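# Seat the cable runway's far end on the bracket

## Task

Set the cable runway's far end down so it rests firmly on the bracket, located in the gap between the two lugs; afterwards open the gripper(s) and pull the arms away, because the result only counts if the runway stays there with no robot supporting it.

## Robot and tools

Setup: four identical i2rt Big YAM arms named arm1, arm2, arm3 and arm4 work together. Each has six joints, a two-finger gripper and a wrist camera (arm1_cam_wrist to arm4_cam_wrist). A fixed room camera, cam_high, views the scene from above. With joints 1 and 6 at zero and the hand level and pointing forward, the wrist camera rides on top of the hand, looking toward the fingertips. The hand reaches roughly 1.0 m from the joint-1 axis at most. Joints move at different speeds, so the path between two postures may sweep wide.

Frames: everything shares one scene frame whose origin lies on the floor, +z upward. The 'hand' point is the middle between the fingertips; the hand's z axis runs along the fingers, and the fingers open and close along its y axis. Foot poses are never printed. Camera calibration lines (OpenCV style) give K, distortion D, T_world_to_cam (4x4, metres, scene frame to camera) and pos_world; actual cameras may be off by a couple of degrees and millimetres, and wrist camera poses also inherit joint reading errors.

Tool execute_actions: argument 'actions' is a list holding zero or one action. The action is an object keyed by arm name; each arm entry holds 'joints', an object of absolute joint targets (not offsets). Keys and ranges: joint1_rad -2.879 to 2.879 (base yaw, positive counter-clockwise seen from above, 0 points where the foot faces); joint2_rad 0 to 3.141 (shoulder; 0 is upper arm pointing back and roughly level, positive lifts it up then forward); joint3_rad 0 to 3.019 (elbow; 0 folded, positive opens); joint4_rad -1.692 to 1.57 (hand pitch, positive tips fingers up); joint5_rad -1.57 to 1.57 (hand sideways swing, positive toward the arm's right); joint6_rad -2.094 to 2.094 (hand roll, positive clockwise viewed from behind the hand); gripper_m 0 to 0.093 (fingertip gap in metres). Angles are radians. Done tolerances are about ±0.045, ±0.14, ±0.09, ±0.055, ±0.03, ±0.035 rad and ±0.003 m. All listed motions begin at once and may finish at different times; one action is capped at 15 s. Optional 'cameras' lists which images to return (the five names or "all"); omitted, null or ["all"] gives every camera, [] gives none. An empty actions list simply reports state and images. Any unknown key, camera name or out-of-range number rejects the whole call and nothing moves. A joint or arm you omit may keep driving toward an earlier target.

Tool wait: 'seconds' from 0 to 10; commands nothing new and returns state and images as an empty call would. Tool zoom_image: 'camera' plus 'region' [x0, y0, x1, y1] in pixels of that camera's most recent full image, origin at top-left, no larger than 504 by 504. Tool finished_scene: 'scene' is the number of the current scene; it is final and reports success, so call it only once the runway is resting on the bracket unaided and the arms have backed off.

Reading results: the 'pictures' line names cameras in image order. joint_positions gives readings; joint torques are whole drive outputs with per-arm offset, scale and noise, so treat them as rough hints of load. joint_status per joint: reached; 'off_target' (resting short of target and maybe still pushing); 'contact_stop' or 'time_out' (target dropped and the joint holds where it stopped, though a timed-out joint may keep a target at most 0.375, 0.375, 0.113, 0.225, 0.075, 0.3 rad away and go on pushing, listed under on_its_own); 'not_followed' with a 'joint command not followed' line and 'cause:' means a self/inter-arm collision check blocked that arm's joint targets (its gripper target still runs) and the arm may retry them on later actions until given passing targets. on_its_own describes uncommanded behaviour; 'held at' is a held target, not a position. A very small target change may produce no motion. To relieve a pushing joint, command its reported position.

Heat: sustained load warms motors, even while you are thinking. MOTOR HOT appears from 85 °C; at 100 °C an OVER-TEMPERATURE FAULT drops that whole arm and gripper until cooled, and its keys show 'limit_stop_at_motor_heat' (resend targets later). A reported stop in one call cancels the rest of that reply's execute_actions, wait and finished_scene calls.

Cautions: the arms keep pushing on contact and can push hard; never let two arms press into each other (that ends everything), and avoid collisions since the collision check can react late and ignores fingers, gripper housings and wrist cameras. Do not knock the runway or anything else onto the floor or out of the work area. Avoid drops, slips, slams and hard shoves. Loose items may get nudged occasionally by outside disturbances, so verify placement with cameras before finishing. The scene keeps running while you compose replies, with arms holding their last command.

Each tool is called after ">>>" by a JSON object that holds its "fn" and its "kwargs", one argument or row to a line.

## Session

>>> {"fn": "execute_actions", "kwargs": {
  "actions": []
}}

Scene clock: 0.00 s.
Joint torques (N m, as the arm reports them, + toward a larger angle): no reading
arm1.joint_positions: joint1_rad=+0.094 joint2_rad=+0.599 joint3_rad=+1.372 joint4_rad=-1.446 joint5_rad=-0.253 joint6_rad=-0.249 gripper_m=+0.095
arm1.joint_status: not commanded
arm1.hand: x=-1.0268 y=-0.2688 z=+1.3000 quat_wxyz=(-0.283, +0.720, -0.532, -0.344) (m; scene frame)
arm2.joint_positions: joint1_rad=+0.316 joint2_rad=+0.556 joint3_rad=+1.432 joint4_rad=-1.227 joint5_rad=-0.283 joint6_rad=+0.200 gripper_m=+0.094
arm2.joint_status: not commanded
arm2.hand: x=-0.2024 y=+0.3322 z=+1.4172 quat_wxyz=(-0.540, -0.502, -0.643, +0.205) (m; scene frame)
arm3.joint_positions: joint1_rad=+0.245 joint2_rad=+0.540 joint3_rad=+1.419 joint4_rad=-1.506 joint5_rad=-0.049 joint6_rad=+0.072 gripper_m=+0.095
arm3.joint_status: not commanded
arm3.hand: x=+0.5451 y=-0.3895 z=+1.3056 quat_wxyz=(-0.217, +0.733, -0.501, -0.406) (m; scene frame)
arm4.joint_positions: joint1_rad=-0.007 joint2_rad=+0.560 joint3_rad=+1.435 joint4_rad=-1.202 joint5_rad=+0.014 joint6_rad=+0.091 gripper_m=+0.094
arm4.joint_status: not commanded
arm4.hand: x=+1.2463 y=+0.2851 z=+1.3983 quat_wxyz=(-0.448, -0.568, -0.583, +0.370) (m; scene frame)
pictures: arm1_cam_wrist, arm2_cam_wrist, arm3_cam_wrist, arm4_cam_wrist, cam_high
Images, in order (width x height): arm1_cam_wrist 896x504, arm2_cam_wrist 896x504, arm3_cam_wrist 896x504, arm4_cam_wrist 896x504, cam_high 896x504.

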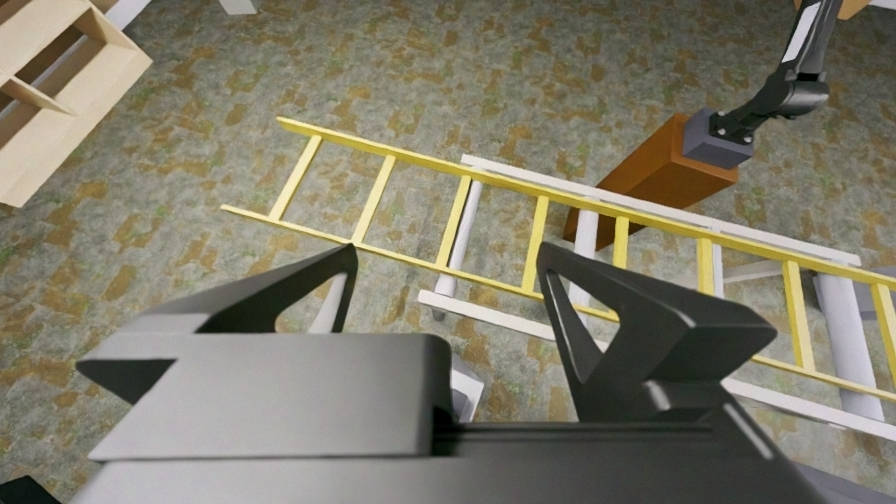

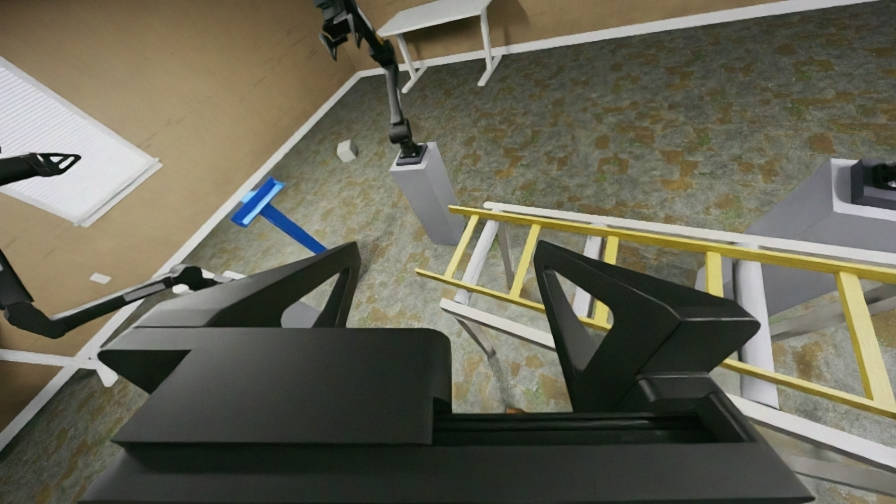

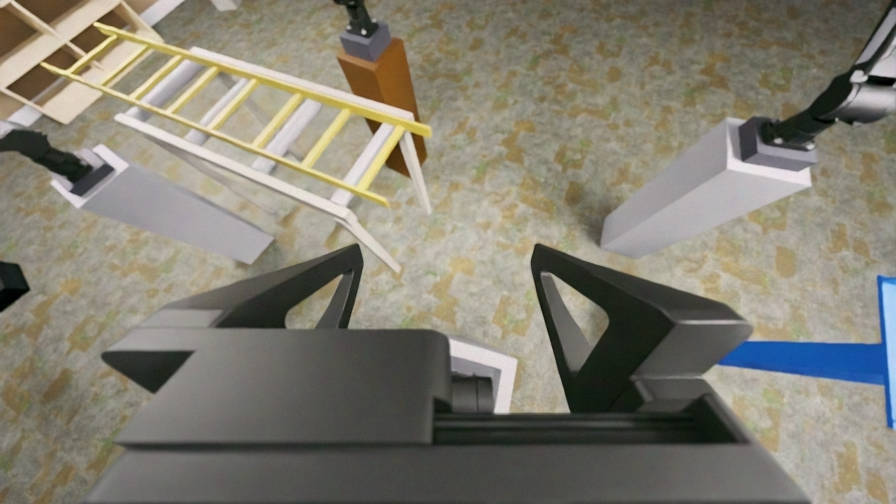

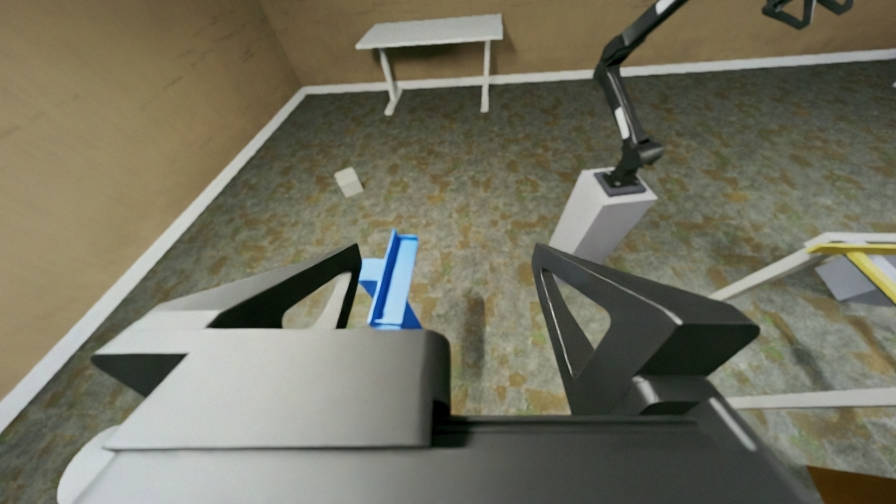

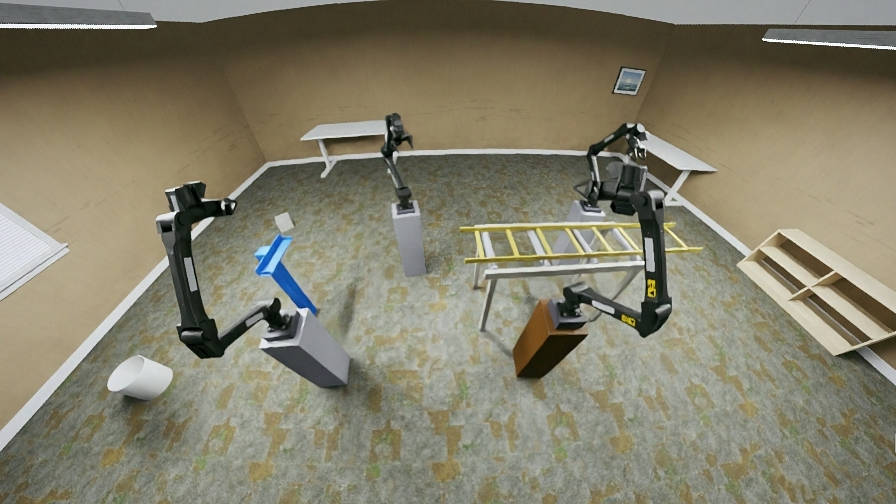

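>>> {"fn": "execute_actions", "kwargs": {
  "actions": [
    {"arm1":{"joints":{"joint5_rad":0,"joint6_rad":0}},"arm2":{"joints":{"joint5_rad":0,"joint6_rad":0}},"arm3":{"joints":{"joint5_rad":0,"joint6_rad":0}},"arm4":{"joints":{"joint5_rad":0,"joint6_rad":0}}}
  ],
  "cameras": []
}}

>>> {"fn": "execute_actions", "kwargs": {
  "actions": [
    {"arm1":{"joints":{"joint2_rad":1.2}},"arm2":{"joints":{"joint3_rad":0.9}},"arm3":{"joints":{"joint4_rad":-0.7}},"arm4":{"joints":{"joint1_rad":0.6}}}
  ],
  "cameras": ["arm4_cam_wrist"]
}}

Scene clock: 35.60 s.
Joint torques (N m, as the arm reports them, + toward a larger angle): arm1=[-1.15  3.17 11.47  2.65  0.1   0.2 ] | arm2=[ 1.06  4.35  8.52  1.54  0.16 -0.15] | arm3=[-0.35  3.19  9.52  2.28  0.15 -0.2 ] | arm4=[ 0.61  4.32  7.76  1.77 -0.24 -0.2 ]
arm1.joint_positions: joint1_rad=+0.094 joint2_rad=+0.599 joint3_rad=+1.372 joint4_rad=-1.446 joint5_rad=-0.003 joint6_rad=-0.014 gripper_m=+0.095
arm1.joint_status: all done
arm1.hand: x=-0.9841 y=-0.2676 z=+1.2966 quat_wxyz=(-0.319, +0.618, -0.655, -0.295) (m; scene frame)
arm2.joint_positions: joint1_rad=+0.316 joint2_rad=+0.556 joint3_rad=+1.432 joint4_rad=-1.227 joint5_rad=-0.004 joint6_rad=+0.014 gripper_m=+0.094
arm2.joint_status: all done
arm2.hand: x=-0.2467 y=+0.3145 z=+1.4149 quat_wxyz=(-0.454, -0.508, -0.644, +0.348) (m; scene frame)
arm3.joint_positions: joint1_rad=+0.245 joint2_rad=+0.540 joint3_rad=+1.419 joint4_rad=-1.506 joint5_rad=-0.004 joint6_rad=+0.009 gripper_m=+0.095
arm3.joint_status: all done
arm3.hand: x=+0.5520 y=-0.3862 z=+1.3055 quat_wxyz=(-0.247, +0.743, -0.486, -0.388) (m; scene frame)
arm4.joint_positions: joint1_rad=-0.007 joint2_rad=+0.560 joint3_rad=+1.435 joint4_rad=-1.202 joint5_rad=+0.004 joint6_rad=+0.012 gripper_m=+0.094
arm4.joint_status: all done
arm4.hand: x=+1.2480 y=+0.2853 z=+1.3983 quat_wxyz=(-0.436, -0.542, -0.607, +0.385) (m; scene frame)
pictures: none
No camera images: the call's "cameras" was empty. Leave "cameras" out to get every camera's image.

Scene clock: 37.10 s.
Joint torques (N m, as the arm reports them, + toward a larger angle): arm1=[-1.09 -6.71 13.25  1.78  0.11  0.2 ] | arm2=[ 0.72  2.24  9.92  1.16  0.18 -0.15] | arm3=[-0.35  3.03  9.63  3.17  0.15 -0.19] | arm4=[ 1.03  4.22  7.76  1.75 -0.16 -0.18]
arm1.joint_positions: joint1_rad=+0.094 joint2_rad=+1.200 joint3_rad=+1.372 joint4_rad=-1.446 joint5_rad=-0.003 joint6_rad=-0.013 gripper_m=+0.095
arm1.joint_status: all done
arm1.hand: x=-0.9707 y=-0.0851 z=+1.1216 quat_wxyz=(-0.108, +0.678, -0.720, -0.101) (m; scene frame)
arm2.joint_positions: joint1_rad=+0.316 joint2_rad=+0.557 joint3_rad=+0.885 joint4_rad=-1.227 joint5_rad=-0.004 joint6_rad=+0.014 gripper_m=+0.094
arm2.joint_status: all done
arm2.hand: x=-0.2378 y=+0.2763 z=+1.1371 quat_wxyz=(-0.261, -0.585, -0.741, +0.200) (m; scene frame)
arm3.joint_positions: joint1_rad=+0.245 joint2_rad=+0.540 joint3_rad=+1.419 joint4_rad=-0.724 joint5_rad=-0.004 joint6_rad=+0.009 gripper_m=+0.095
arm3.joint_status: all done
arm3.hand: x=+0.5353 y=-0.3480 z=+1.4883 quat_wxyz=(-0.412, +0.540, -0.353, -0.643) (m; scene frame)
arm4.joint_positions: joint1_rad=+0.593 joint2_rad=+0.560 joint3_rad=+1.435 joint4_rad=-1.202 joint5_rad=+0.003 joint6_rad=+0.011 gripper_m=+0.094
arm4.joint_status: all done
arm4.hand: x=+1.3642 y=+0.3371 z=+1.3979 quat_wxyz=(-0.530, -0.339, -0.740, +0.237) (m; scene frame)
pictures: arm4_cam_wrist
camera_calibration (this result's frames):
arm4_cam_wrist: T_world_to_cam=[[-0.754599, -0.656117, -0.00954001, 1.26044], [-0.528421, 0.616227, -0.583983, 1.33392], [0.38904, -0.435631, -0.81171, 0.873419], [0, 0, 0, 1]] pos_world=[1.3162, 0.385486, 1.49998]
Images, in order (width x height): arm4_cam_wrist 896x504.

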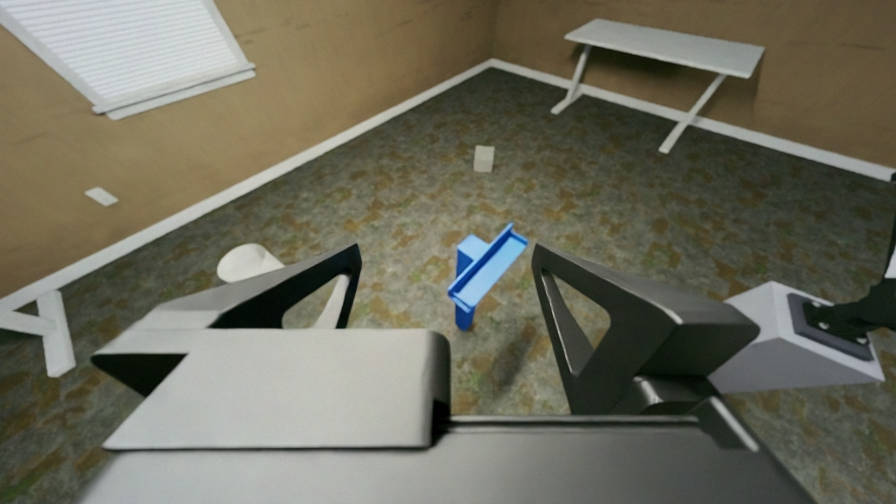

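>>> {"fn": "zoom_image", "kwargs": {
  "camera": "arm4_cam_wrist",
  "region": [420, 200, 560, 340]
}}

Region (420, 200, 560, 340) of arm4_cam_wrist's 896x504 image, scaled by 3.600, with more detail than that image has.

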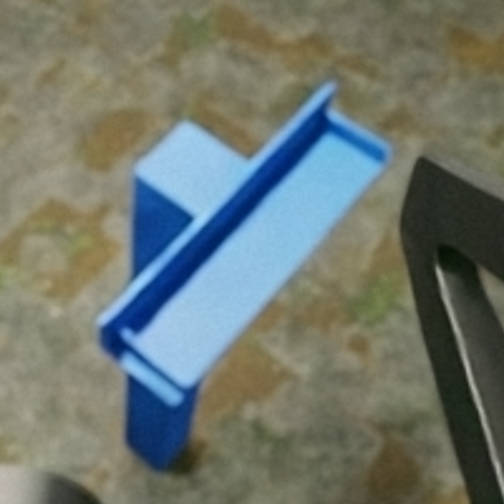

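>>> {"fn": "execute_actions", "kwargs": {
  "actions": [
    {"arm3":{"joints":{"joint1_rad":0.75,"joint2_rad":2.376,"joint3_rad":2.371,"joint4_rad":-1.578,"joint6_rad":0.918,"gripper_m":0.07}},"arm4":{"joints":{"joint1_rad":0.25,"joint2_rad":1.4,"joint3_rad":1.3,"joint4_rad":-0.88}}}
  ],
  "cameras": ["arm3_cam_wrist","arm4_cam_wrist","cam_high"]
}}

Scene clock: 107.93 s.
Joint torques (N m, as the arm reports them, + toward a larger angle): arm1=[-1.1  -6.49 13.36  1.79  0.11  0.2 ] | arm2=[ 1.06  2.08  9.8   1.12  0.19 -0.17] | arm3=[ -0.05 -27.08  13.58   0.13   0.11  -0.03] | arm4=[  0.55 -11.08   9.14   1.71  -0.1   -0.18]
arm1.joint_positions: joint1_rad=+0.094 joint2_rad=+1.200 joint3_rad=+1.372 joint4_rad=-1.446 joint5_rad=-0.003 joint6_rad=-0.013 gripper_m=+0.095
arm1.joint_status: not commanded
arm1.hand: x=-0.9707 y=-0.0851 z=+1.1216 quat_wxyz=(-0.108, +0.678, -0.720, -0.101) (m; scene frame)
arm2.joint_positions: joint1_rad=+0.316 joint2_rad=+0.557 joint3_rad=+0.885 joint4_rad=-1.227 joint5_rad=-0.004 joint6_rad=+0.014 gripper_m=+0.094
arm2.joint_status: not commanded
arm2.hand: x=-0.2378 y=+0.2763 z=+1.1371 quat_wxyz=(-0.261, -0.585, -0.741, +0.200) (m; scene frame)
arm3.joint_positions: joint1_rad=+0.745 joint2_rad=+2.382 joint3_rad=+2.326 joint4_rad=-1.565 joint5_rad=-0.002 joint6_rad=+0.909 gripper_m=+0.070
arm3.joint_status: all done
arm3.hand: x=+0.0546 y=-0.1086 z=+0.8534 quat_wxyz=(-0.004, +0.710, -0.704, +0.019) (m; scene frame)
arm4.joint_positions: joint1_rad=+0.252 joint2_rad=+1.412 joint3_rad=+1.286 joint4_rad=-0.903 joint5_rad=+0.001 joint6_rad=+0.011 gripper_m=+0.094
arm4.joint_status: all done
arm4.hand: x=+1.4207 y=+0.0034 z=+1.0501 quat_wxyz=(-0.220, -0.543, -0.796, +0.149) (m; scene frame)
pictures: arm3_cam_wrist, arm4_cam_wrist, cam_high
camera_calibration (this result's frames):
arm3_cam_wrist: T_world_to_cam=[[0.999468, 0.00562008, 0.0321142, -0.0823837], [-0.0142334, -0.810982, 0.584898, -0.5791], [0.0293312, -0.585045, -0.810471, 0.746804], [0, 0, 0, 1]] pos_world=[0.0521927, -0.032263, 0.946623]
arm4_cam_wrist: T_world_to_cam=[[-0.932001, -0.362455, -0.000505604, 1.32231], [-0.361416, 0.929223, 0.0769651, 0.433875], [-0.0274266, 0.0719143, -0.997034, 1.20834], [0, 0, 0, 1]] pos_world=[1.42235, -0.0107834, 1.17203]
Images, in order (width x height): arm3_cam_wrist 896x504, arm4_cam_wrist 896x504, cam_high 896x504.

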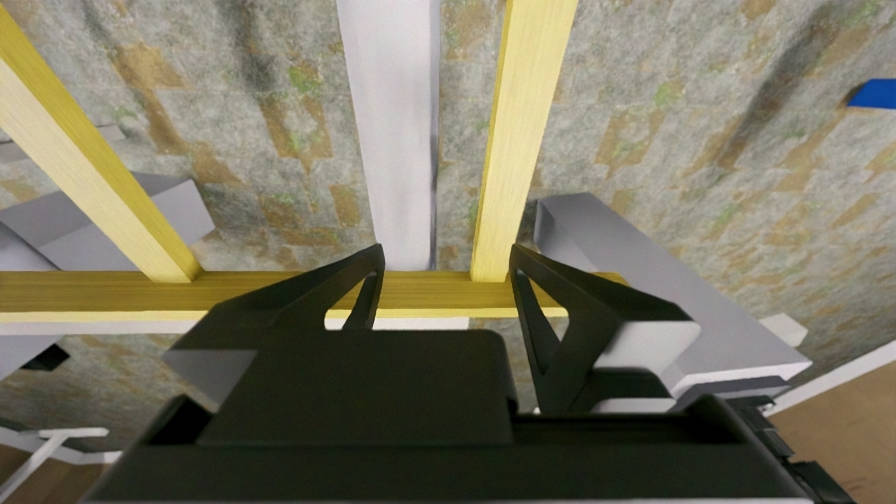

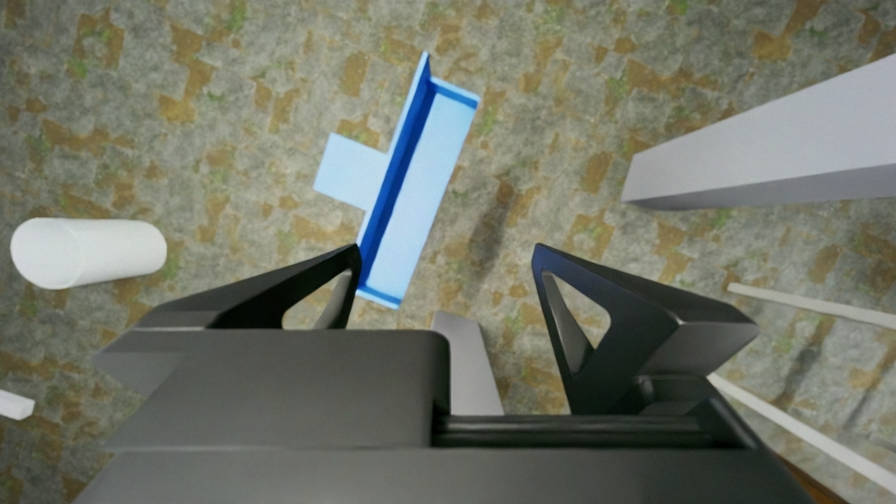

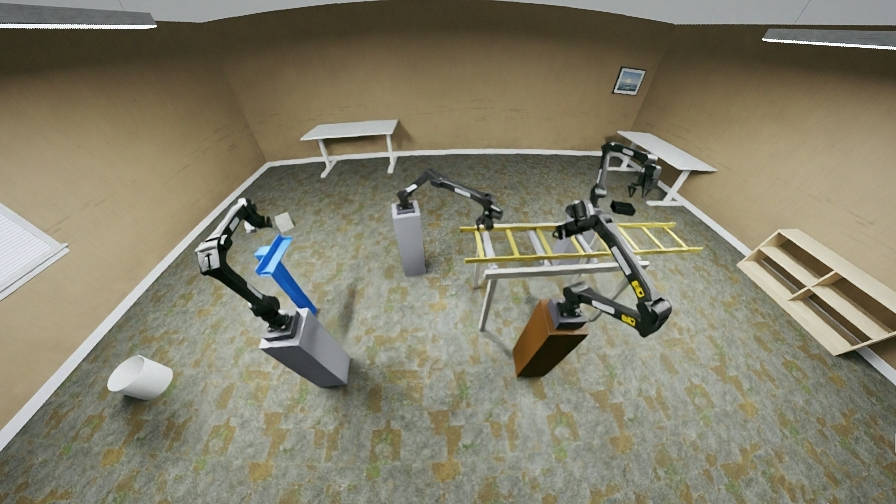

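>>> {"fn": "execute_actions", "kwargs": {
  "actions": [
    {"arm3":{"joints":{"joint1_rad":0.703,"joint2_rad":2.255,"joint3_rad":2.15,"joint4_rad":-1.449,"joint6_rad":0.87}}}
  ],
  "cameras": ["arm3_cam_wrist"]
}}

Scene clock: 133.80 s.
Joint torques (N m, as the arm reports them, + toward a larger angle): arm1=[-1.12 -6.53 13.36  1.78  0.11  0.2 ] | arm2=[ 1.21  2.17  9.84  1.22  0.17 -0.13] | arm3=[ -0.59 -23.5    8.62   1.45   0.11  -0.19] | arm4=[  0.43 -11.58   9.19   1.74  -0.11  -0.19]
arm1.joint_positions: joint1_rad=+0.094 joint2_rad=+1.200 joint3_rad=+1.372 joint4_rad=-1.446 joint5_rad=-0.003 joint6_rad=-0.013 gripper_m=+0.095
arm1.joint_status: not commanded
arm1.hand: x=-0.9707 y=-0.0851 z=+1.1216 quat_wxyz=(-0.108, +0.678, -0.720, -0.101) (m; scene frame)
arm2.joint_positions: joint1_rad=+0.316 joint2_rad=+0.557 joint3_rad=+0.885 joint4_rad=-1.227 joint5_rad=-0.004 joint6_rad=+0.014 gripper_m=+0.094
arm2.joint_status: not commanded
arm2.hand: x=-0.2378 y=+0.2763 z=+1.1371 quat_wxyz=(-0.261, -0.585, -0.741, +0.200) (m; scene frame)
arm3.joint_positions: joint1_rad=+0.700 joint2_rad=+2.245 joint3_rad=+2.161 joint4_rad=-1.465 joint5_rad=-0.002 joint6_rad=+0.879 gripper_m=+0.070
arm3.joint_status: all done
arm3.hand: x=+0.0862 y=-0.0935 z=+0.8839 quat_wxyz=(+0.000, +0.705, -0.709, -0.017) (m; scene frame)
arm4.joint_positions: joint1_rad=+0.252 joint2_rad=+1.412 joint3_rad=+1.286 joint4_rad=-0.903 joint5_rad=+0.001 joint6_rad=+0.011 gripper_m=+0.094
arm4.joint_status: not commanded
arm4.hand: x=+1.4207 y=+0.0034 z=+1.0501 quat_wxyz=(-0.220, -0.543, -0.796, +0.149) (m; scene frame)
pictures: arm3_cam_wrist
camera_calibration (this result's frames):
arm3_cam_wrist: T_world_to_cam=[[0.999664, -0.00869447, -0.0244302, -0.0664679], [0.00613422, -0.836087, 0.548563, -0.556263], [-0.0251952, -0.548528, -0.835752, 0.809967], [0, 0, 0, 1]] pos_world=[0.0902651, -0.0213727, 0.980454]
Images, in order (width x height): arm3_cam_wrist 896x504.

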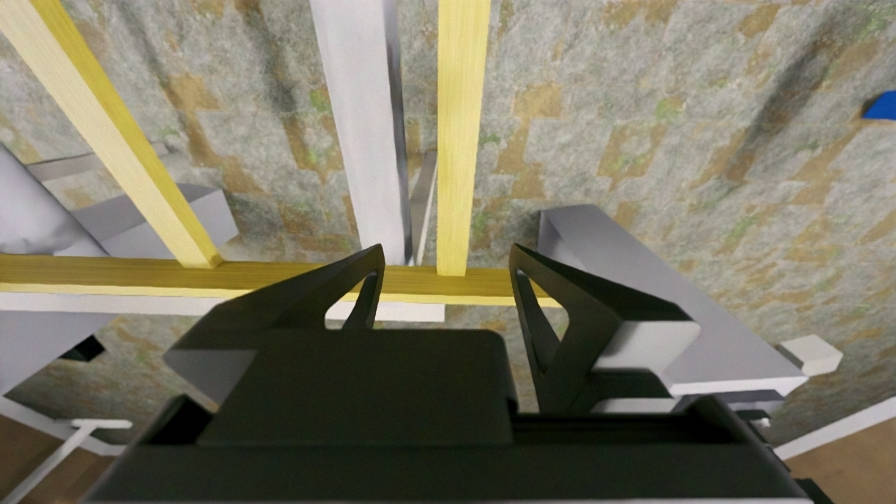

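>>> {"fn": "execute_actions", "kwargs": {
  "actions": [
    {"arm3":{"joints":{"joint2_rad":2.31,"joint3_rad":2.054,"joint4_rad":-1.315,"gripper_m":0.048}}}
  ],
  "cameras": ["arm3_cam_wrist"]
}}

Scene clock: 143.77 s.
Joint torques (N m, as the arm reports them, + toward a larger angle): arm1=[-1.09 -6.51 13.35  1.79  0.11  0.2 ] | arm2=[ 1.13  2.58  9.9   1.07  0.18 -0.16] | arm3=[ -0.24 -26.45   9.14   1.33   0.12  -0.19] | arm4=[  0.47 -11.65   9.17   1.72  -0.11  -0.19]
arm1.joint_positions: joint1_rad=+0.094 joint2_rad=+1.200 joint3_rad=+1.372 joint4_rad=-1.446 joint5_rad=-0.003 joint6_rad=-0.013 gripper_m=+0.095
arm1.joint_status: not commanded
arm1.hand: x=-0.9707 y=-0.0851 z=+1.1216 quat_wxyz=(-0.108, +0.678, -0.720, -0.101) (m; scene frame)
arm2.joint_positions: joint1_rad=+0.316 joint2_rad=+0.557 joint3_rad=+0.885 joint4_rad=-1.227 joint5_rad=-0.004 joint6_rad=+0.014 gripper_m=+0.094
arm2.joint_status: not commanded
arm2.hand: x=-0.2378 y=+0.2763 z=+1.1371 quat_wxyz=(-0.261, -0.585, -0.741, +0.200) (m; scene frame)
arm3.joint_positions: joint1_rad=+0.700 joint2_rad=+2.323 joint3_rad=+2.056 joint4_rad=-1.330 joint5_rad=-0.002 joint6_rad=+0.878 gripper_m=+0.048
arm3.joint_status: all done
arm3.hand: x=+0.0896 y=-0.0958 z=+0.7923 quat_wxyz=(-0.002, +0.705, -0.709, +0.007) (m; scene frame)
arm4.joint_positions: joint1_rad=+0.252 joint2_rad=+1.412 joint3_rad=+1.286 joint4_rad=-0.903 joint5_rad=+0.001 joint6_rad=+0.011 gripper_m=+0.094
arm4.joint_status: not commanded
arm4.hand: x=+1.4207 y=+0.0034 z=+1.0501 quat_wxyz=(-0.220, -0.543, -0.796, +0.149) (m; scene frame)
pictures: arm3_cam_wrist
camera_calibration (this result's frames):
arm3_cam_wrist: T_world_to_cam=[[0.999889, -0.00870109, 0.012105, -0.101008], [-0.014071, -0.819049, 0.573551, -0.524254], [0.00492408, -0.573658, -0.81908, 0.713887], [0, 0, 0, 1]] pos_world=[0.0901044, -0.0207414, 0.88664]
Images, in order (width x height): arm3_cam_wrist 896x504.

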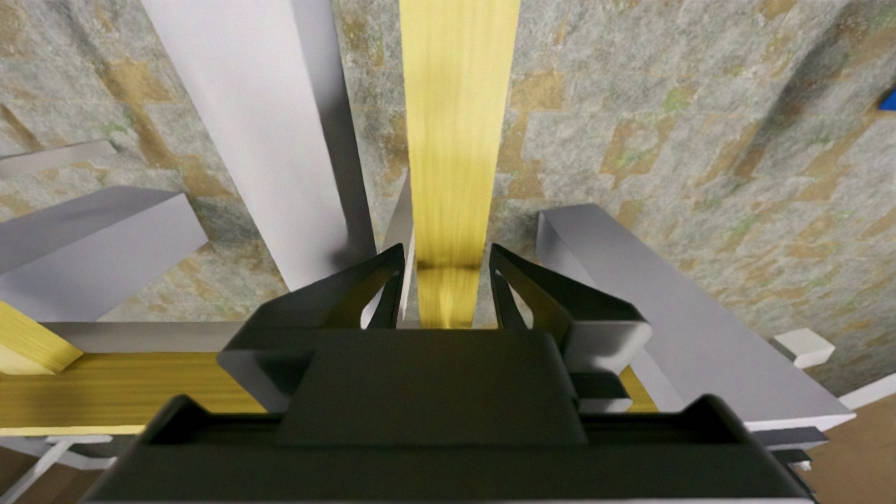

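>>> {"fn": "execute_actions", "kwargs": {
  "actions": [
    {"arm3":{"joints":{"gripper_m":0.0}}}
  ],
  "cameras": []
}}

Scene clock: 147.17 s.
Joint torques (N m, as the arm reports them, + toward a larger angle): arm1=[-1.1  -6.46 13.36  1.76  0.1   0.2 ] | arm2=[ 1.29  2.09  9.81  1.32  0.17 -0.16] | arm3=[ -0.21 -26.2    9.17   1.31   0.14  -0.3 ] | arm4=[  0.46 -11.6    9.15   1.75  -0.11  -0.18]
arm1.joint_positions: joint1_rad=+0.094 joint2_rad=+1.200 joint3_rad=+1.372 joint4_rad=-1.446 joint5_rad=-0.003 joint6_rad=-0.013 gripper_m=+0.095
arm1.joint_status: not commanded
arm1.hand: x=-0.9707 y=-0.0851 z=+1.1216 quat_wxyz=(-0.108, +0.678, -0.720, -0.101) (m; scene frame)
arm2.joint_positions: joint1_rad=+0.316 joint2_rad=+0.557 joint3_rad=+0.885 joint4_rad=-1.227 joint5_rad=-0.004 joint6_rad=+0.014 gripper_m=+0.094
arm2.joint_status: not commanded
arm2.hand: x=-0.2378 y=+0.2763 z=+1.1371 quat_wxyz=(-0.261, -0.585, -0.741, +0.200) (m; scene frame)
arm3.joint_positions: joint1_rad=+0.700 joint2_rad=+2.323 joint3_rad=+2.056 joint4_rad=-1.329 joint5_rad=-0.002 joint6_rad=+0.892 gripper_m=+0.024
arm3.joint_status: gripper_m off_target (ended at +0.024, target +0.000)
arm3.hand: x=+0.0894 y=-0.0958 z=+0.7923 quat_wxyz=(-0.002, +0.701, -0.713, +0.007) (m; scene frame)
arm4.joint_positions: joint1_rad=+0.252 joint2_rad=+1.412 joint3_rad=+1.286 joint4_rad=-0.903 joint5_rad=+0.001 joint6_rad=+0.011 gripper_m=+0.094
arm4.joint_status: not commanded
arm4.hand: x=+1.4207 y=+0.0034 z=+1.0501 quat_wxyz=(-0.220, -0.543, -0.796, +0.149) (m; scene frame)
pictures: none
No camera images: the call's "cameras" was empty. Leave "cameras" out to get every camera's image.

>>> {"fn": "execute_actions", "kwargs": {
  "actions": [
    {"arm3":{"joints":{"joint1_rad":0.53,"joint2_rad":2.01,"joint3_rad":1.55,"joint4_rad":-1.10,"joint6_rad":0.695}},"arm4":{"joints":{"joint1_rad":-0.865,"joint2_rad":1.407,"joint3_rad":1.245,"joint4_rad":-1.42,"joint6_rad":-0.738,"gripper_m":0.06}}}
  ],
  "cameras": ["arm3_cam_wrist","cam_high"]
}}

Scene clock: 158.50 s.
Joint torques (N m, as the arm reports them, + toward a larger angle): arm1=[-1.12 -6.53 13.36  1.76  0.11  0.2 ] | arm2=[ 1.05  1.98  9.95  1.2   0.17 -0.17] | arm3=[  1.08 -21.24  11.69   0.6   -0.28  -0.18] | arm4=[ 0.69 -9.88  7.37 -0.47 -0.16 -0.19]
arm1.joint_positions: joint1_rad=+0.094 joint2_rad=+1.200 joint3_rad=+1.372 joint4_rad=-1.446 joint5_rad=-0.003 joint6_rad=-0.013 gripper_m=+0.095
arm1.joint_status: not commanded
arm1.hand: x=-0.9707 y=-0.0851 z=+1.1216 quat_wxyz=(-0.108, +0.678, -0.720, -0.101) (m; scene frame)
arm2.joint_positions: joint1_rad=+0.316 joint2_rad=+0.557 joint3_rad=+0.885 joint4_rad=-1.227 joint5_rad=-0.004 joint6_rad=+0.014 gripper_m=+0.094
arm2.joint_status: not commanded
arm2.hand: x=-0.2378 y=+0.2763 z=+1.1371 quat_wxyz=(-0.261, -0.585, -0.741, +0.200) (m; scene frame)
arm3.joint_positions: joint1_rad=+0.510 joint2_rad=+2.020 joint3_rad=+1.514 joint4_rad=-1.097 joint5_rad=+0.006 joint6_rad=+0.702 gripper_m=+0.024
arm3.joint_status: all done
arm3.hand: x=+0.2591 y=-0.0944 z=+0.7884 quat_wxyz=(-0.003, +0.700, -0.714, +0.010) (m; scene frame)
arm4.joint_positions: joint1_rad=-0.867 joint2_rad=+1.412 joint3_rad=+1.244 joint4_rad=-1.403 joint5_rad=+0.001 joint6_rad=-0.726 gripper_m=+0.060
arm4.joint_status: all done
arm4.hand: x=+0.9483 y=+0.1991 z=+1.0019 quat_wxyz=(+0.003, -0.711, -0.704, +0.001) (m; scene frame)
pictures: arm3_cam_wrist, cam_high
camera_calibration (this result's frames):
arm3_cam_wrist: T_world_to_cam=[[0.99957, -0.0226655, 0.0186023, -0.276863], [-0.0292426, -0.817195, 0.575618, -0.516043], [0.00215505, -0.575915, -0.817507, 0.709875], [0, 0, 0, 1]] pos_world=[0.260124, -0.0191561, 0.882522]
Images, in order (width x height): arm3_cam_wrist 896x504, cam_high 896x504.

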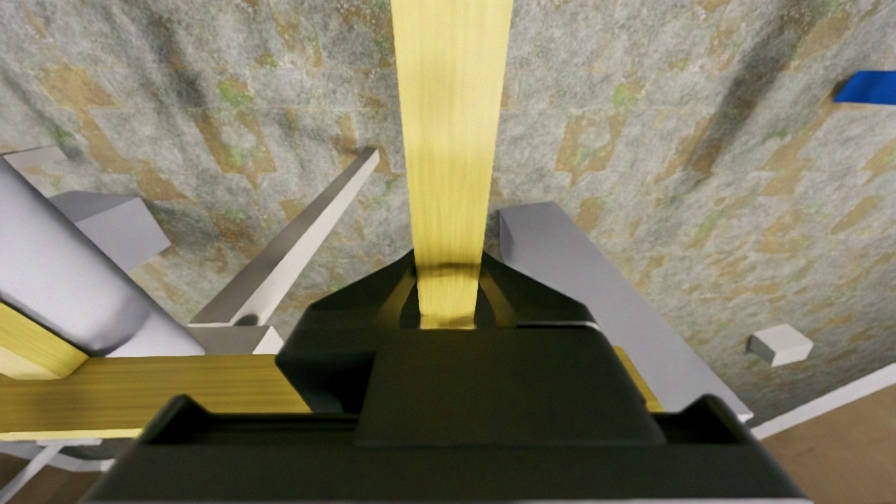

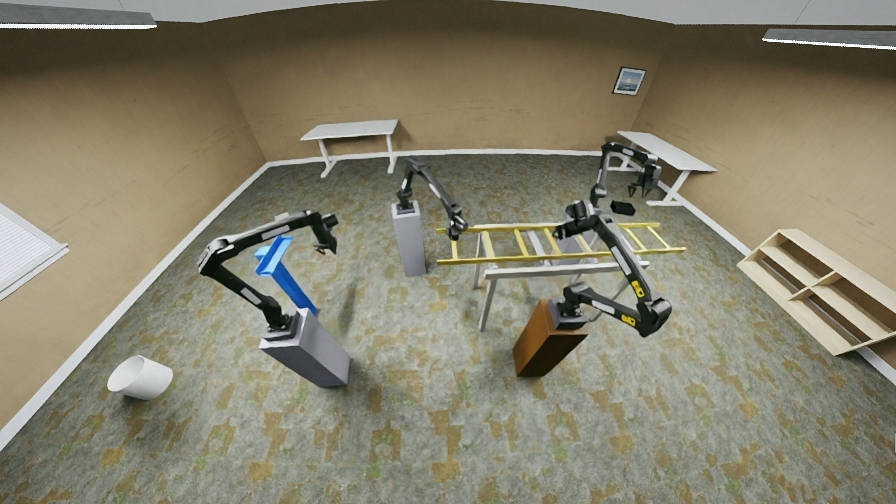

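>>> {"fn": "execute_actions", "kwargs": {
  "actions": [
    {"arm3":{"joints":{"joint1_rad":0.308,"joint2_rad":1.825,"joint3_rad":1.27,"joint4_rad":-1.0,"joint6_rad":0.47}}}
  ],
  "cameras": []
}}

>>> {"fn": "execute_actions", "kwargs": {
  "actions": [
    {"arm3":{"joints":{"joint1_rad":0.013,"joint2_rad":1.715,"joint3_rad":1.11,"joint4_rad":-0.95,"joint6_rad":0.175}}}
  ],
  "cameras": []
}}

>>> {"fn": "execute_actions", "kwargs": {
  "actions": [
    {"arm3":{"joints":{"joint1_rad":-0.316,"joint2_rad":1.712,"joint3_rad":1.105,"joint4_rad":-0.954,"joint6_rad":-0.155}}}
  ],
  "cameras": ["arm3_cam_wrist","cam_high","arm4_cam_wrist"]
}}

Scene clock: 165.37 s.
Joint torques (N m, as the arm reports them, + toward a larger angle): arm1=[-1.12 -6.47 13.36  1.78  0.1   0.2 ] | arm2=[ 0.97  1.74  9.93  1.25  0.19 -0.15] | arm3=[  0.7  -19.36  11.26   0.09  -0.5   -0.24] | arm4=[ 0.62 -9.86  7.37 -0.45 -0.16 -0.19]
arm1.joint_positions: joint1_rad=+0.094 joint2_rad=+1.200 joint3_rad=+1.372 joint4_rad=-1.446 joint5_rad=-0.003 joint6_rad=-0.013 gripper_m=+0.095
arm1.joint_status: not commanded
arm1.hand: x=-0.9707 y=-0.0851 z=+1.1216 quat_wxyz=(-0.108, +0.678, -0.720, -0.101) (m; scene frame)
arm2.joint_positions: joint1_rad=+0.316 joint2_rad=+0.557 joint3_rad=+0.885 joint4_rad=-1.227 joint5_rad=-0.004 joint6_rad=+0.014 gripper_m=+0.094
arm2.joint_status: not commanded
arm2.hand: x=-0.2378 y=+0.2763 z=+1.1371 quat_wxyz=(-0.261, -0.585, -0.741, +0.200) (m; scene frame)
arm3.joint_positions: joint1_rad=+0.294 joint2_rad=+1.848 joint3_rad=+1.233 joint4_rad=-0.985 joint5_rad=+0.011 joint6_rad=+0.485 gripper_m=+0.024
arm3.joint_status: all done
arm3.hand: x=+0.3987 y=-0.0967 z=+0.7863 quat_wxyz=(-0.002, +0.701, -0.713, +0.009) (m; scene frame)
arm4.joint_positions: joint1_rad=-0.867 joint2_rad=+1.412 joint3_rad=+1.244 joint4_rad=-1.403 joint5_rad=+0.001 joint6_rad=-0.726 gripper_m=+0.060
arm4.joint_status: not commanded
arm4.hand: x=+0.9483 y=+0.1991 z=+1.0019 quat_wxyz=(+0.003, -0.710, -0.704, +0.001) (m; scene frame)
pictures: none
No camera images: the call's "cameras" was empty. Leave "cameras" out to get every camera's image.

Scene clock: 167.23 s.
Joint torques (N m, as the arm reports them, + toward a larger angle): arm1=[-1.09 -6.51 13.36  1.77  0.11  0.2 ] | arm2=[ 1.01  1.93  9.86  1.15  0.21 -0.13] | arm3=[ -0.78 -18.21  10.23  -0.02  -0.23  -0.44] | arm4=[ 0.75 -9.83  7.36 -0.48 -0.17 -0.2 ]
arm1.joint_positions: joint1_rad=+0.094 joint2_rad=+1.200 joint3_rad=+1.372 joint4_rad=-1.446 joint5_rad=-0.003 joint6_rad=-0.013 gripper_m=+0.095
arm1.joint_status: not commanded
arm1.hand: x=-0.9707 y=-0.0851 z=+1.1216 quat_wxyz=(-0.108, +0.678, -0.720, -0.101) (m; scene frame)
arm2.joint_positions: joint1_rad=+0.316 joint2_rad=+0.557 joint3_rad=+0.885 joint4_rad=-1.227 joint5_rad=-0.004 joint6_rad=+0.014 gripper_m=+0.094
arm2.joint_status: not commanded
arm2.hand: x=-0.2378 y=+0.2763 z=+1.1371 quat_wxyz=(-0.261, -0.585, -0.741, +0.200) (m; scene frame)
arm3.joint_positions: joint1_rad=+0.019 joint2_rad=+1.747 joint3_rad=+1.082 joint4_rad=-0.932 joint5_rad=+0.004 joint6_rad=+0.212 gripper_m=+0.024
arm3.joint_status: joint6_rad off_target (ended at +0.212, target +0.175); the others done
arm3.hand: x=+0.5353 y=-0.0990 z=+0.7854 quat_wxyz=(+0.004, +0.700, -0.714, +0.006) (m; scene frame)
arm4.joint_positions: joint1_rad=-0.867 joint2_rad=+1.412 joint3_rad=+1.244 joint4_rad=-1.403 joint5_rad=+0.001 joint6_rad=-0.726 gripper_m=+0.060
arm4.joint_status: not commanded
arm4.hand: x=+0.9483 y=+0.1991 z=+1.0019 quat_wxyz=(+0.003, -0.710, -0.704, +0.001) (m; scene frame)
pictures: none
No camera images: the call's "cameras" was empty. Leave "cameras" out to get every camera's image.

Scene clock: 169.10 s.
Joint torques (N m, as the arm reports them, + toward a larger angle): arm1=[-1.1  -6.56 13.37  1.79  0.11  0.2 ] | arm2=[ 1.24  2.25  9.94  1.23  0.21 -0.15] | arm3=[ -0.78 -18.21   9.71   0.64  -0.26  -0.45] | arm4=[ 0.72 -9.86  7.37 -0.46 -0.17 -0.19]
arm1.joint_positions: joint1_rad=+0.094 joint2_rad=+1.200 joint3_rad=+1.372 joint4_rad=-1.446 joint5_rad=-0.003 joint6_rad=-0.013 gripper_m=+0.095
arm1.joint_status: not commanded
arm1.hand: x=-0.9707 y=-0.0851 z=+1.1216 quat_wxyz=(-0.108, +0.678, -0.720, -0.101) (m; scene frame)
arm2.joint_positions: joint1_rad=+0.316 joint2_rad=+0.557 joint3_rad=+0.885 joint4_rad=-1.227 joint5_rad=-0.004 joint6_rad=+0.014 gripper_m=+0.094
arm2.joint_status: not commanded
arm2.hand: x=-0.2378 y=+0.2763 z=+1.1371 quat_wxyz=(-0.261, -0.585, -0.741, +0.200) (m; scene frame)
arm3.joint_positions: joint1_rad=-0.308 joint2_rad=+1.745 joint3_rad=+1.082 joint4_rad=-0.952 joint5_rad=+0.004 joint6_rad=-0.117 gripper_m=+0.024
arm3.joint_status: joint6_rad off_target (ended at -0.117, target -0.155); the others done
arm3.hand: x=+0.6810 y=-0.0999 z=+0.7855 quat_wxyz=(+0.015, +0.701, -0.713, +0.009) (m; scene frame)
arm4.joint_positions: joint1_rad=-0.867 joint2_rad=+1.412 joint3_rad=+1.244 joint4_rad=-1.403 joint5_rad=+0.001 joint6_rad=-0.726 gripper_m=+0.060
arm4.joint_status: not commanded
arm4.hand: x=+0.9483 y=+0.1991 z=+1.0019 quat_wxyz=(+0.003, -0.710, -0.704, +0.001) (m; scene frame)
pictures: arm3_cam_wrist, arm4_cam_wrist, cam_high
camera_calibration (this result's frames):
arm3_cam_wrist: T_world_to_cam=[[0.999736, -0.0215529, -0.00799007, -0.67771], [-0.0125623, -0.803399, 0.595309, -0.531973], [-0.0192498, -0.595051, -0.803457, 0.70509], [0, 0, 0, 1]] pos_world=[0.684421, -0.0224282, 0.877783]
arm4_cam_wrist: T_world_to_cam=[[-0.999902, 0.0116845, 0.00769292, 0.934662], [0.0139807, 0.815083, 0.579175, -0.751441], [0.000496982, 0.579226, -0.815167, 0.823552], [0, 0, 0, 1]] pos_world=[0.944666, 0.124544, 1.09936]
Images, in order (width x height): arm3_cam_wrist 896x504, arm4_cam_wrist 896x504, cam_high 896x504.

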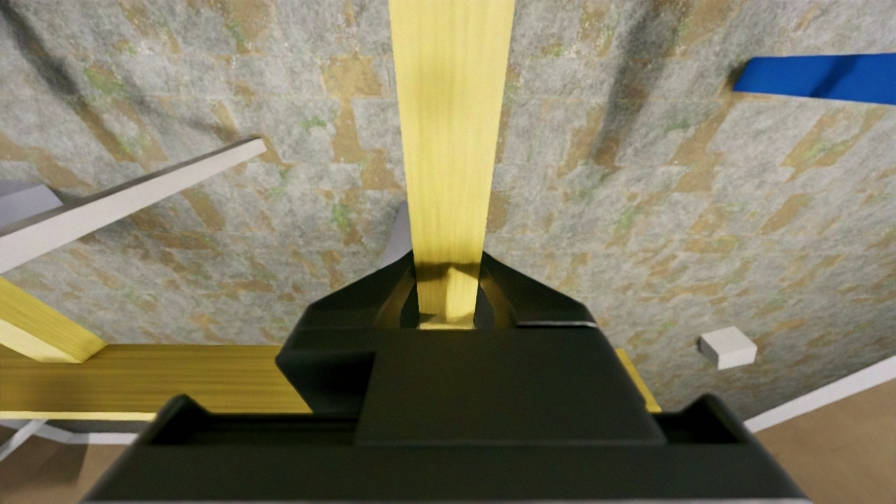

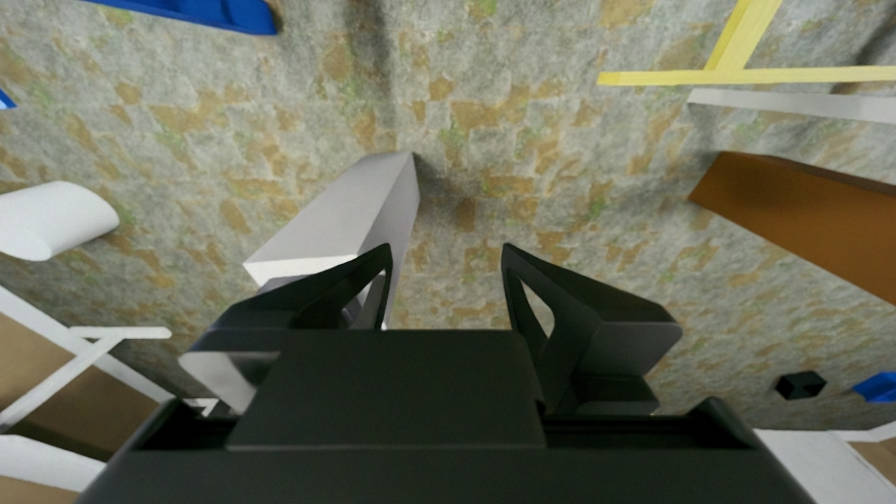

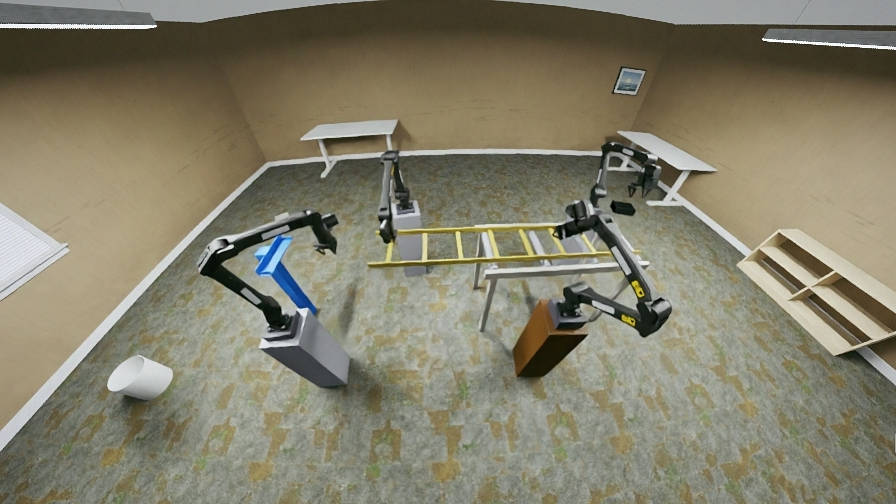

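>>> {"fn": "execute_actions", "kwargs": {
  "actions": [
    {"arm3":{"joints":{"gripper_m":0.06,"joint6_rad":-0.13}}}
  ],
  "cameras": []
}}

>>> {"fn": "execute_actions", "kwargs": {
  "actions": [
    {"arm3":{"joints":{"joint2_rad":1.605,"joint3_rad":1.19,"joint4_rad":-1.15}}}
  ],
  "cameras": []
}}

>>> {"fn": "execute_actions", "kwargs": {
  "actions": [
    {"arm3":{"joints":{"joint1_rad":0.195,"joint2_rad":1.665,"joint3_rad":1.27,"joint4_rad":-1.16,"joint6_rad":0.367}},"arm4":{"joints":{"joint1_rad":-1.014,"joint2_rad":2.262,"joint3_rad":2.185,"joint4_rad":-1.475,"joint6_rad":-0.9}}}
  ],
  "cameras": ["arm3_cam_wrist","cam_high","arm4_cam_wrist"]
}}

Scene clock: 200.33 s.
Joint torques (N m, as the arm reports them, + toward a larger angle): arm1=[-1.13 -6.52 13.38  1.79  0.1   0.2 ] | arm2=[ 1.26  2.19  9.75  1.1   0.19 -0.16] | arm3=[ -0.64 -15.49   9.93   0.62  -0.26  -0.21] | arm4=[ 0.69 -9.8   7.36 -0.47 -0.16 -0.19]
arm1.joint_positions: joint1_rad=+0.094 joint2_rad=+1.200 joint3_rad=+1.372 joint4_rad=-1.446 joint5_rad=-0.003 joint6_rad=-0.013 gripper_m=+0.095
arm1.joint_status: not commanded
arm1.hand: x=-0.9707 y=-0.0851 z=+1.1216 quat_wxyz=(-0.108, +0.678, -0.720, -0.101) (m; scene frame)
arm2.joint_positions: joint1_rad=+0.316 joint2_rad=+0.557 joint3_rad=+0.885 joint4_rad=-1.227 joint5_rad=-0.004 joint6_rad=+0.014 gripper_m=+0.094
arm2.joint_status: not commanded
arm2.hand: x=-0.2378 y=+0.2763 z=+1.1371 quat_wxyz=(-0.261, -0.585, -0.741, +0.200) (m; scene frame)
arm3.joint_positions: joint1_rad=-0.308 joint2_rad=+1.717 joint3_rad=+1.082 joint4_rad=-0.952 joint5_rad=+0.004 joint6_rad=-0.121 gripper_m=+0.060
arm3.joint_status: all done
arm3.hand: x=+0.6815 y=-0.0970 z=+0.7972 quat_wxyz=(+0.004, +0.702, -0.712, +0.001) (m; scene frame)
arm4.joint_positions: joint1_rad=-0.867 joint2_rad=+1.412 joint3_rad=+1.244 joint4_rad=-1.403 joint5_rad=+0.001 joint6_rad=-0.726 gripper_m=+0.060
arm4.joint_status: not commanded
arm4.hand: x=+0.9483 y=+0.1991 z=+1.0019 quat_wxyz=(+0.003, -0.710, -0.704, +0.001) (m; scene frame)
pictures: none
No camera images: the call's "cameras" was empty. Leave "cameras" out to get every camera's image.

Scene clock: 201.37 s.
Joint torques (N m, as the arm reports them, + toward a larger angle): arm1=[-1.16 -6.49 13.36  1.77  0.1   0.2 ] | arm2=[ 0.87  1.94  9.98  1.2   0.19 -0.15] | arm3=[ -0.75 -13.51  11.97   0.19  -0.26  -0.19] | arm4=[ 0.64 -9.94  7.36 -0.47 -0.16 -0.19]
arm1.joint_positions: joint1_rad=+0.094 joint2_rad=+1.200 joint3_rad=+1.372 joint4_rad=-1.446 joint5_rad=-0.003 joint6_rad=-0.013 gripper_m=+0.095
arm1.joint_status: not commanded
arm1.hand: x=-0.9707 y=-0.0851 z=+1.1216 quat_wxyz=(-0.108, +0.678, -0.720, -0.101) (m; scene frame)
arm2.joint_positions: joint1_rad=+0.316 joint2_rad=+0.557 joint3_rad=+0.885 joint4_rad=-1.227 joint5_rad=-0.004 joint6_rad=+0.014 gripper_m=+0.094
arm2.joint_status: not commanded
arm2.hand: x=-0.2378 y=+0.2763 z=+1.1371 quat_wxyz=(-0.261, -0.585, -0.741, +0.200) (m; scene frame)
arm3.joint_positions: joint1_rad=-0.308 joint2_rad=+1.597 joint3_rad=+1.155 joint4_rad=-1.136 joint5_rad=+0.004 joint6_rad=-0.121 gripper_m=+0.060
arm3.joint_status: all done
arm3.hand: x=+0.6813 y=-0.1023 z=+0.8725 quat_wxyz=(+0.000, +0.702, -0.712, -0.002) (m; scene frame)
arm4.joint_positions: joint1_rad=-0.867 joint2_rad=+1.412 joint3_rad=+1.244 joint4_rad=-1.403 joint5_rad=+0.001 joint6_rad=-0.726 gripper_m=+0.060
arm4.joint_status: not commanded
arm4.hand: x=+0.9483 y=+0.1991 z=+1.0019 quat_wxyz=(+0.003, -0.710, -0.704, +0.001) (m; scene frame)
pictures: none
No camera images: the call's "cameras" was empty. Leave "cameras" out to get every camera's image.

Scene clock: 202.97 s.
Joint torques (N m, as the arm reports them, + toward a larger angle): arm1=[-1.12 -6.47 13.37  1.78  0.11  0.2 ] | arm2=[ 0.79  2.16  9.81  1.21  0.18 -0.15] | arm3=[ -0.91 -15.43  13.01   0.29  -0.05  -0.07] | arm4=[  1.05 -22.81  10.87  -0.27  -0.17  -0.2 ]
arm1.joint_positions: joint1_rad=+0.094 joint2_rad=+1.200 joint3_rad=+1.372 joint4_rad=-1.446 joint5_rad=-0.003 joint6_rad=-0.013 gripper_m=+0.095
arm1.joint_status: not commanded
arm1.hand: x=-0.9707 y=-0.0851 z=+1.1216 quat_wxyz=(-0.108, +0.678, -0.720, -0.101) (m; scene frame)
arm2.joint_positions: joint1_rad=+0.316 joint2_rad=+0.557 joint3_rad=+0.885 joint4_rad=-1.227 joint5_rad=-0.004 joint6_rad=+0.014 gripper_m=+0.094
arm2.joint_status: not commanded
arm2.hand: x=-0.2378 y=+0.2763 z=+1.1371 quat_wxyz=(-0.261, -0.585, -0.741, +0.200) (m; scene frame)
arm3.joint_positions: joint1_rad=+0.203 joint2_rad=+1.666 joint3_rad=+1.222 joint4_rad=-1.149 joint5_rad=+0.001 joint6_rad=+0.358 gripper_m=+0.060
arm3.joint_status: all done
arm3.hand: x=+0.4502 y=-0.1084 z=+0.8668 quat_wxyz=(+0.003, +0.714, -0.701, +0.004) (m; scene frame)
arm4.joint_positions: joint1_rad=-1.023 joint2_rad=+2.277 joint3_rad=+2.137 joint4_rad=-1.466 joint5_rad=+0.001 joint6_rad=-0.888 gripper_m=+0.060
arm4.joint_status: all done
arm4.hand: x=+0.6840 y=+0.0674 z=+0.8726 quat_wxyz=(+0.001, -0.708, -0.706, -0.017) (m; scene frame)
pictures: arm3_cam_wrist, arm4_cam_wrist, cam_high
camera_calibration (this result's frames):
arm3_cam_wrist: T_world_to_cam=[[0.999897, 0.0142423, 0.00192951, -0.451356], [0.0105311, -0.817379, 0.576004, -0.585248], [0.00978077, -0.575924, -0.817445, 0.762039], [0, 0, 0, 1]] pos_world=[0.45002, -0.0330649, 0.960901]
arm4_cam_wrist: T_world_to_cam=[[-0.999792, 0.00587478, -0.0195522, 0.696996], [-0.00696631, 0.802056, 0.597209, -0.566048], [0.0191904, 0.59722, -0.801848, 0.768949], [0, 0, 0, 1]] pos_world=[0.678151, -0.00932449, 0.968256]
Images, in order (width x height): arm3_cam_wrist 896x504, arm4_cam_wrist 896x504, cam_high 896x504.

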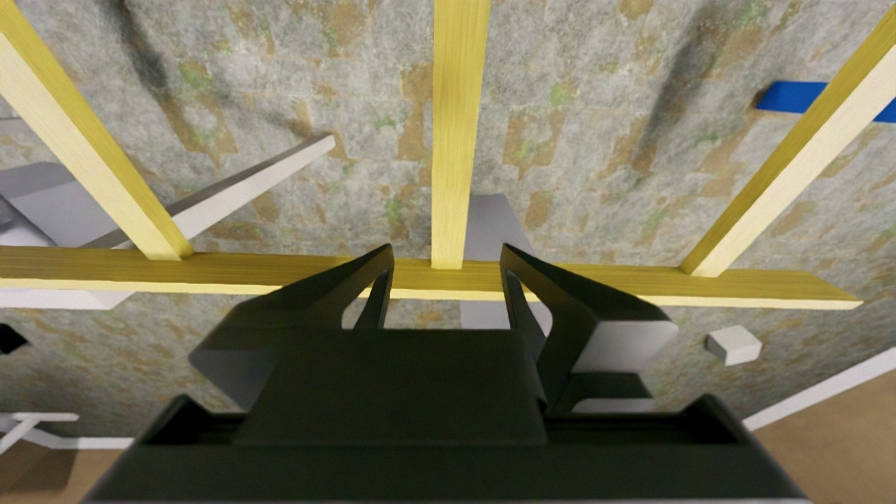

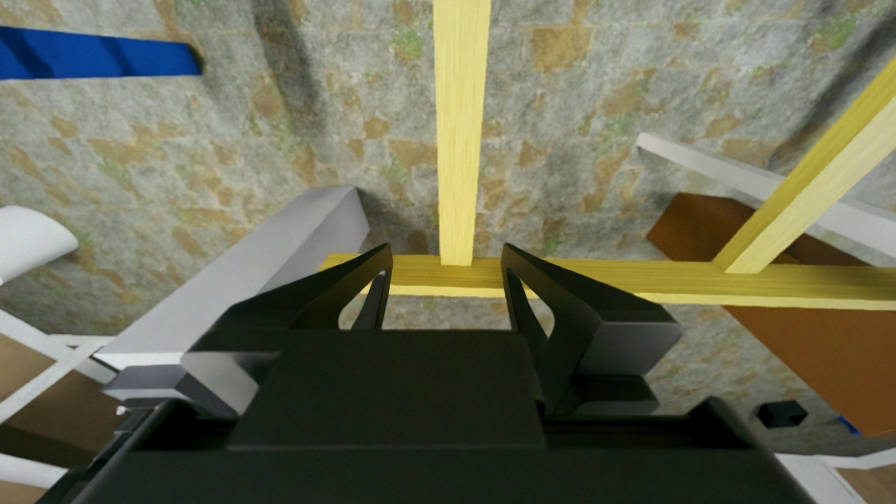

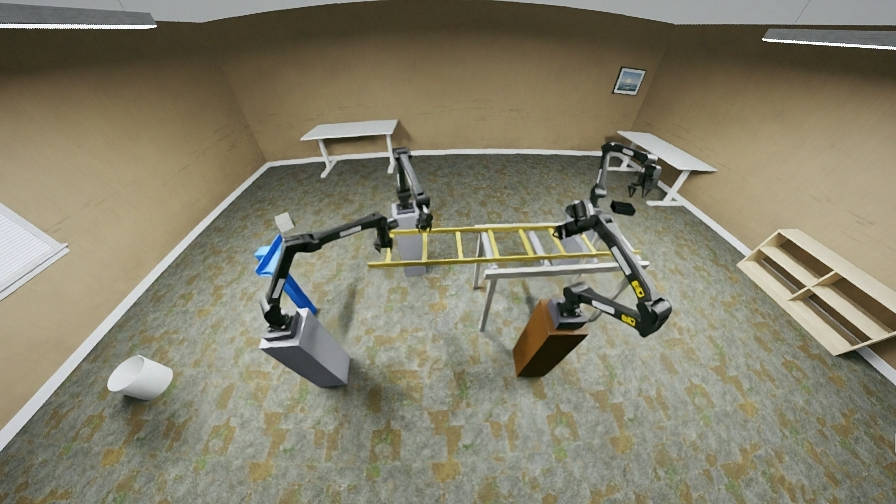

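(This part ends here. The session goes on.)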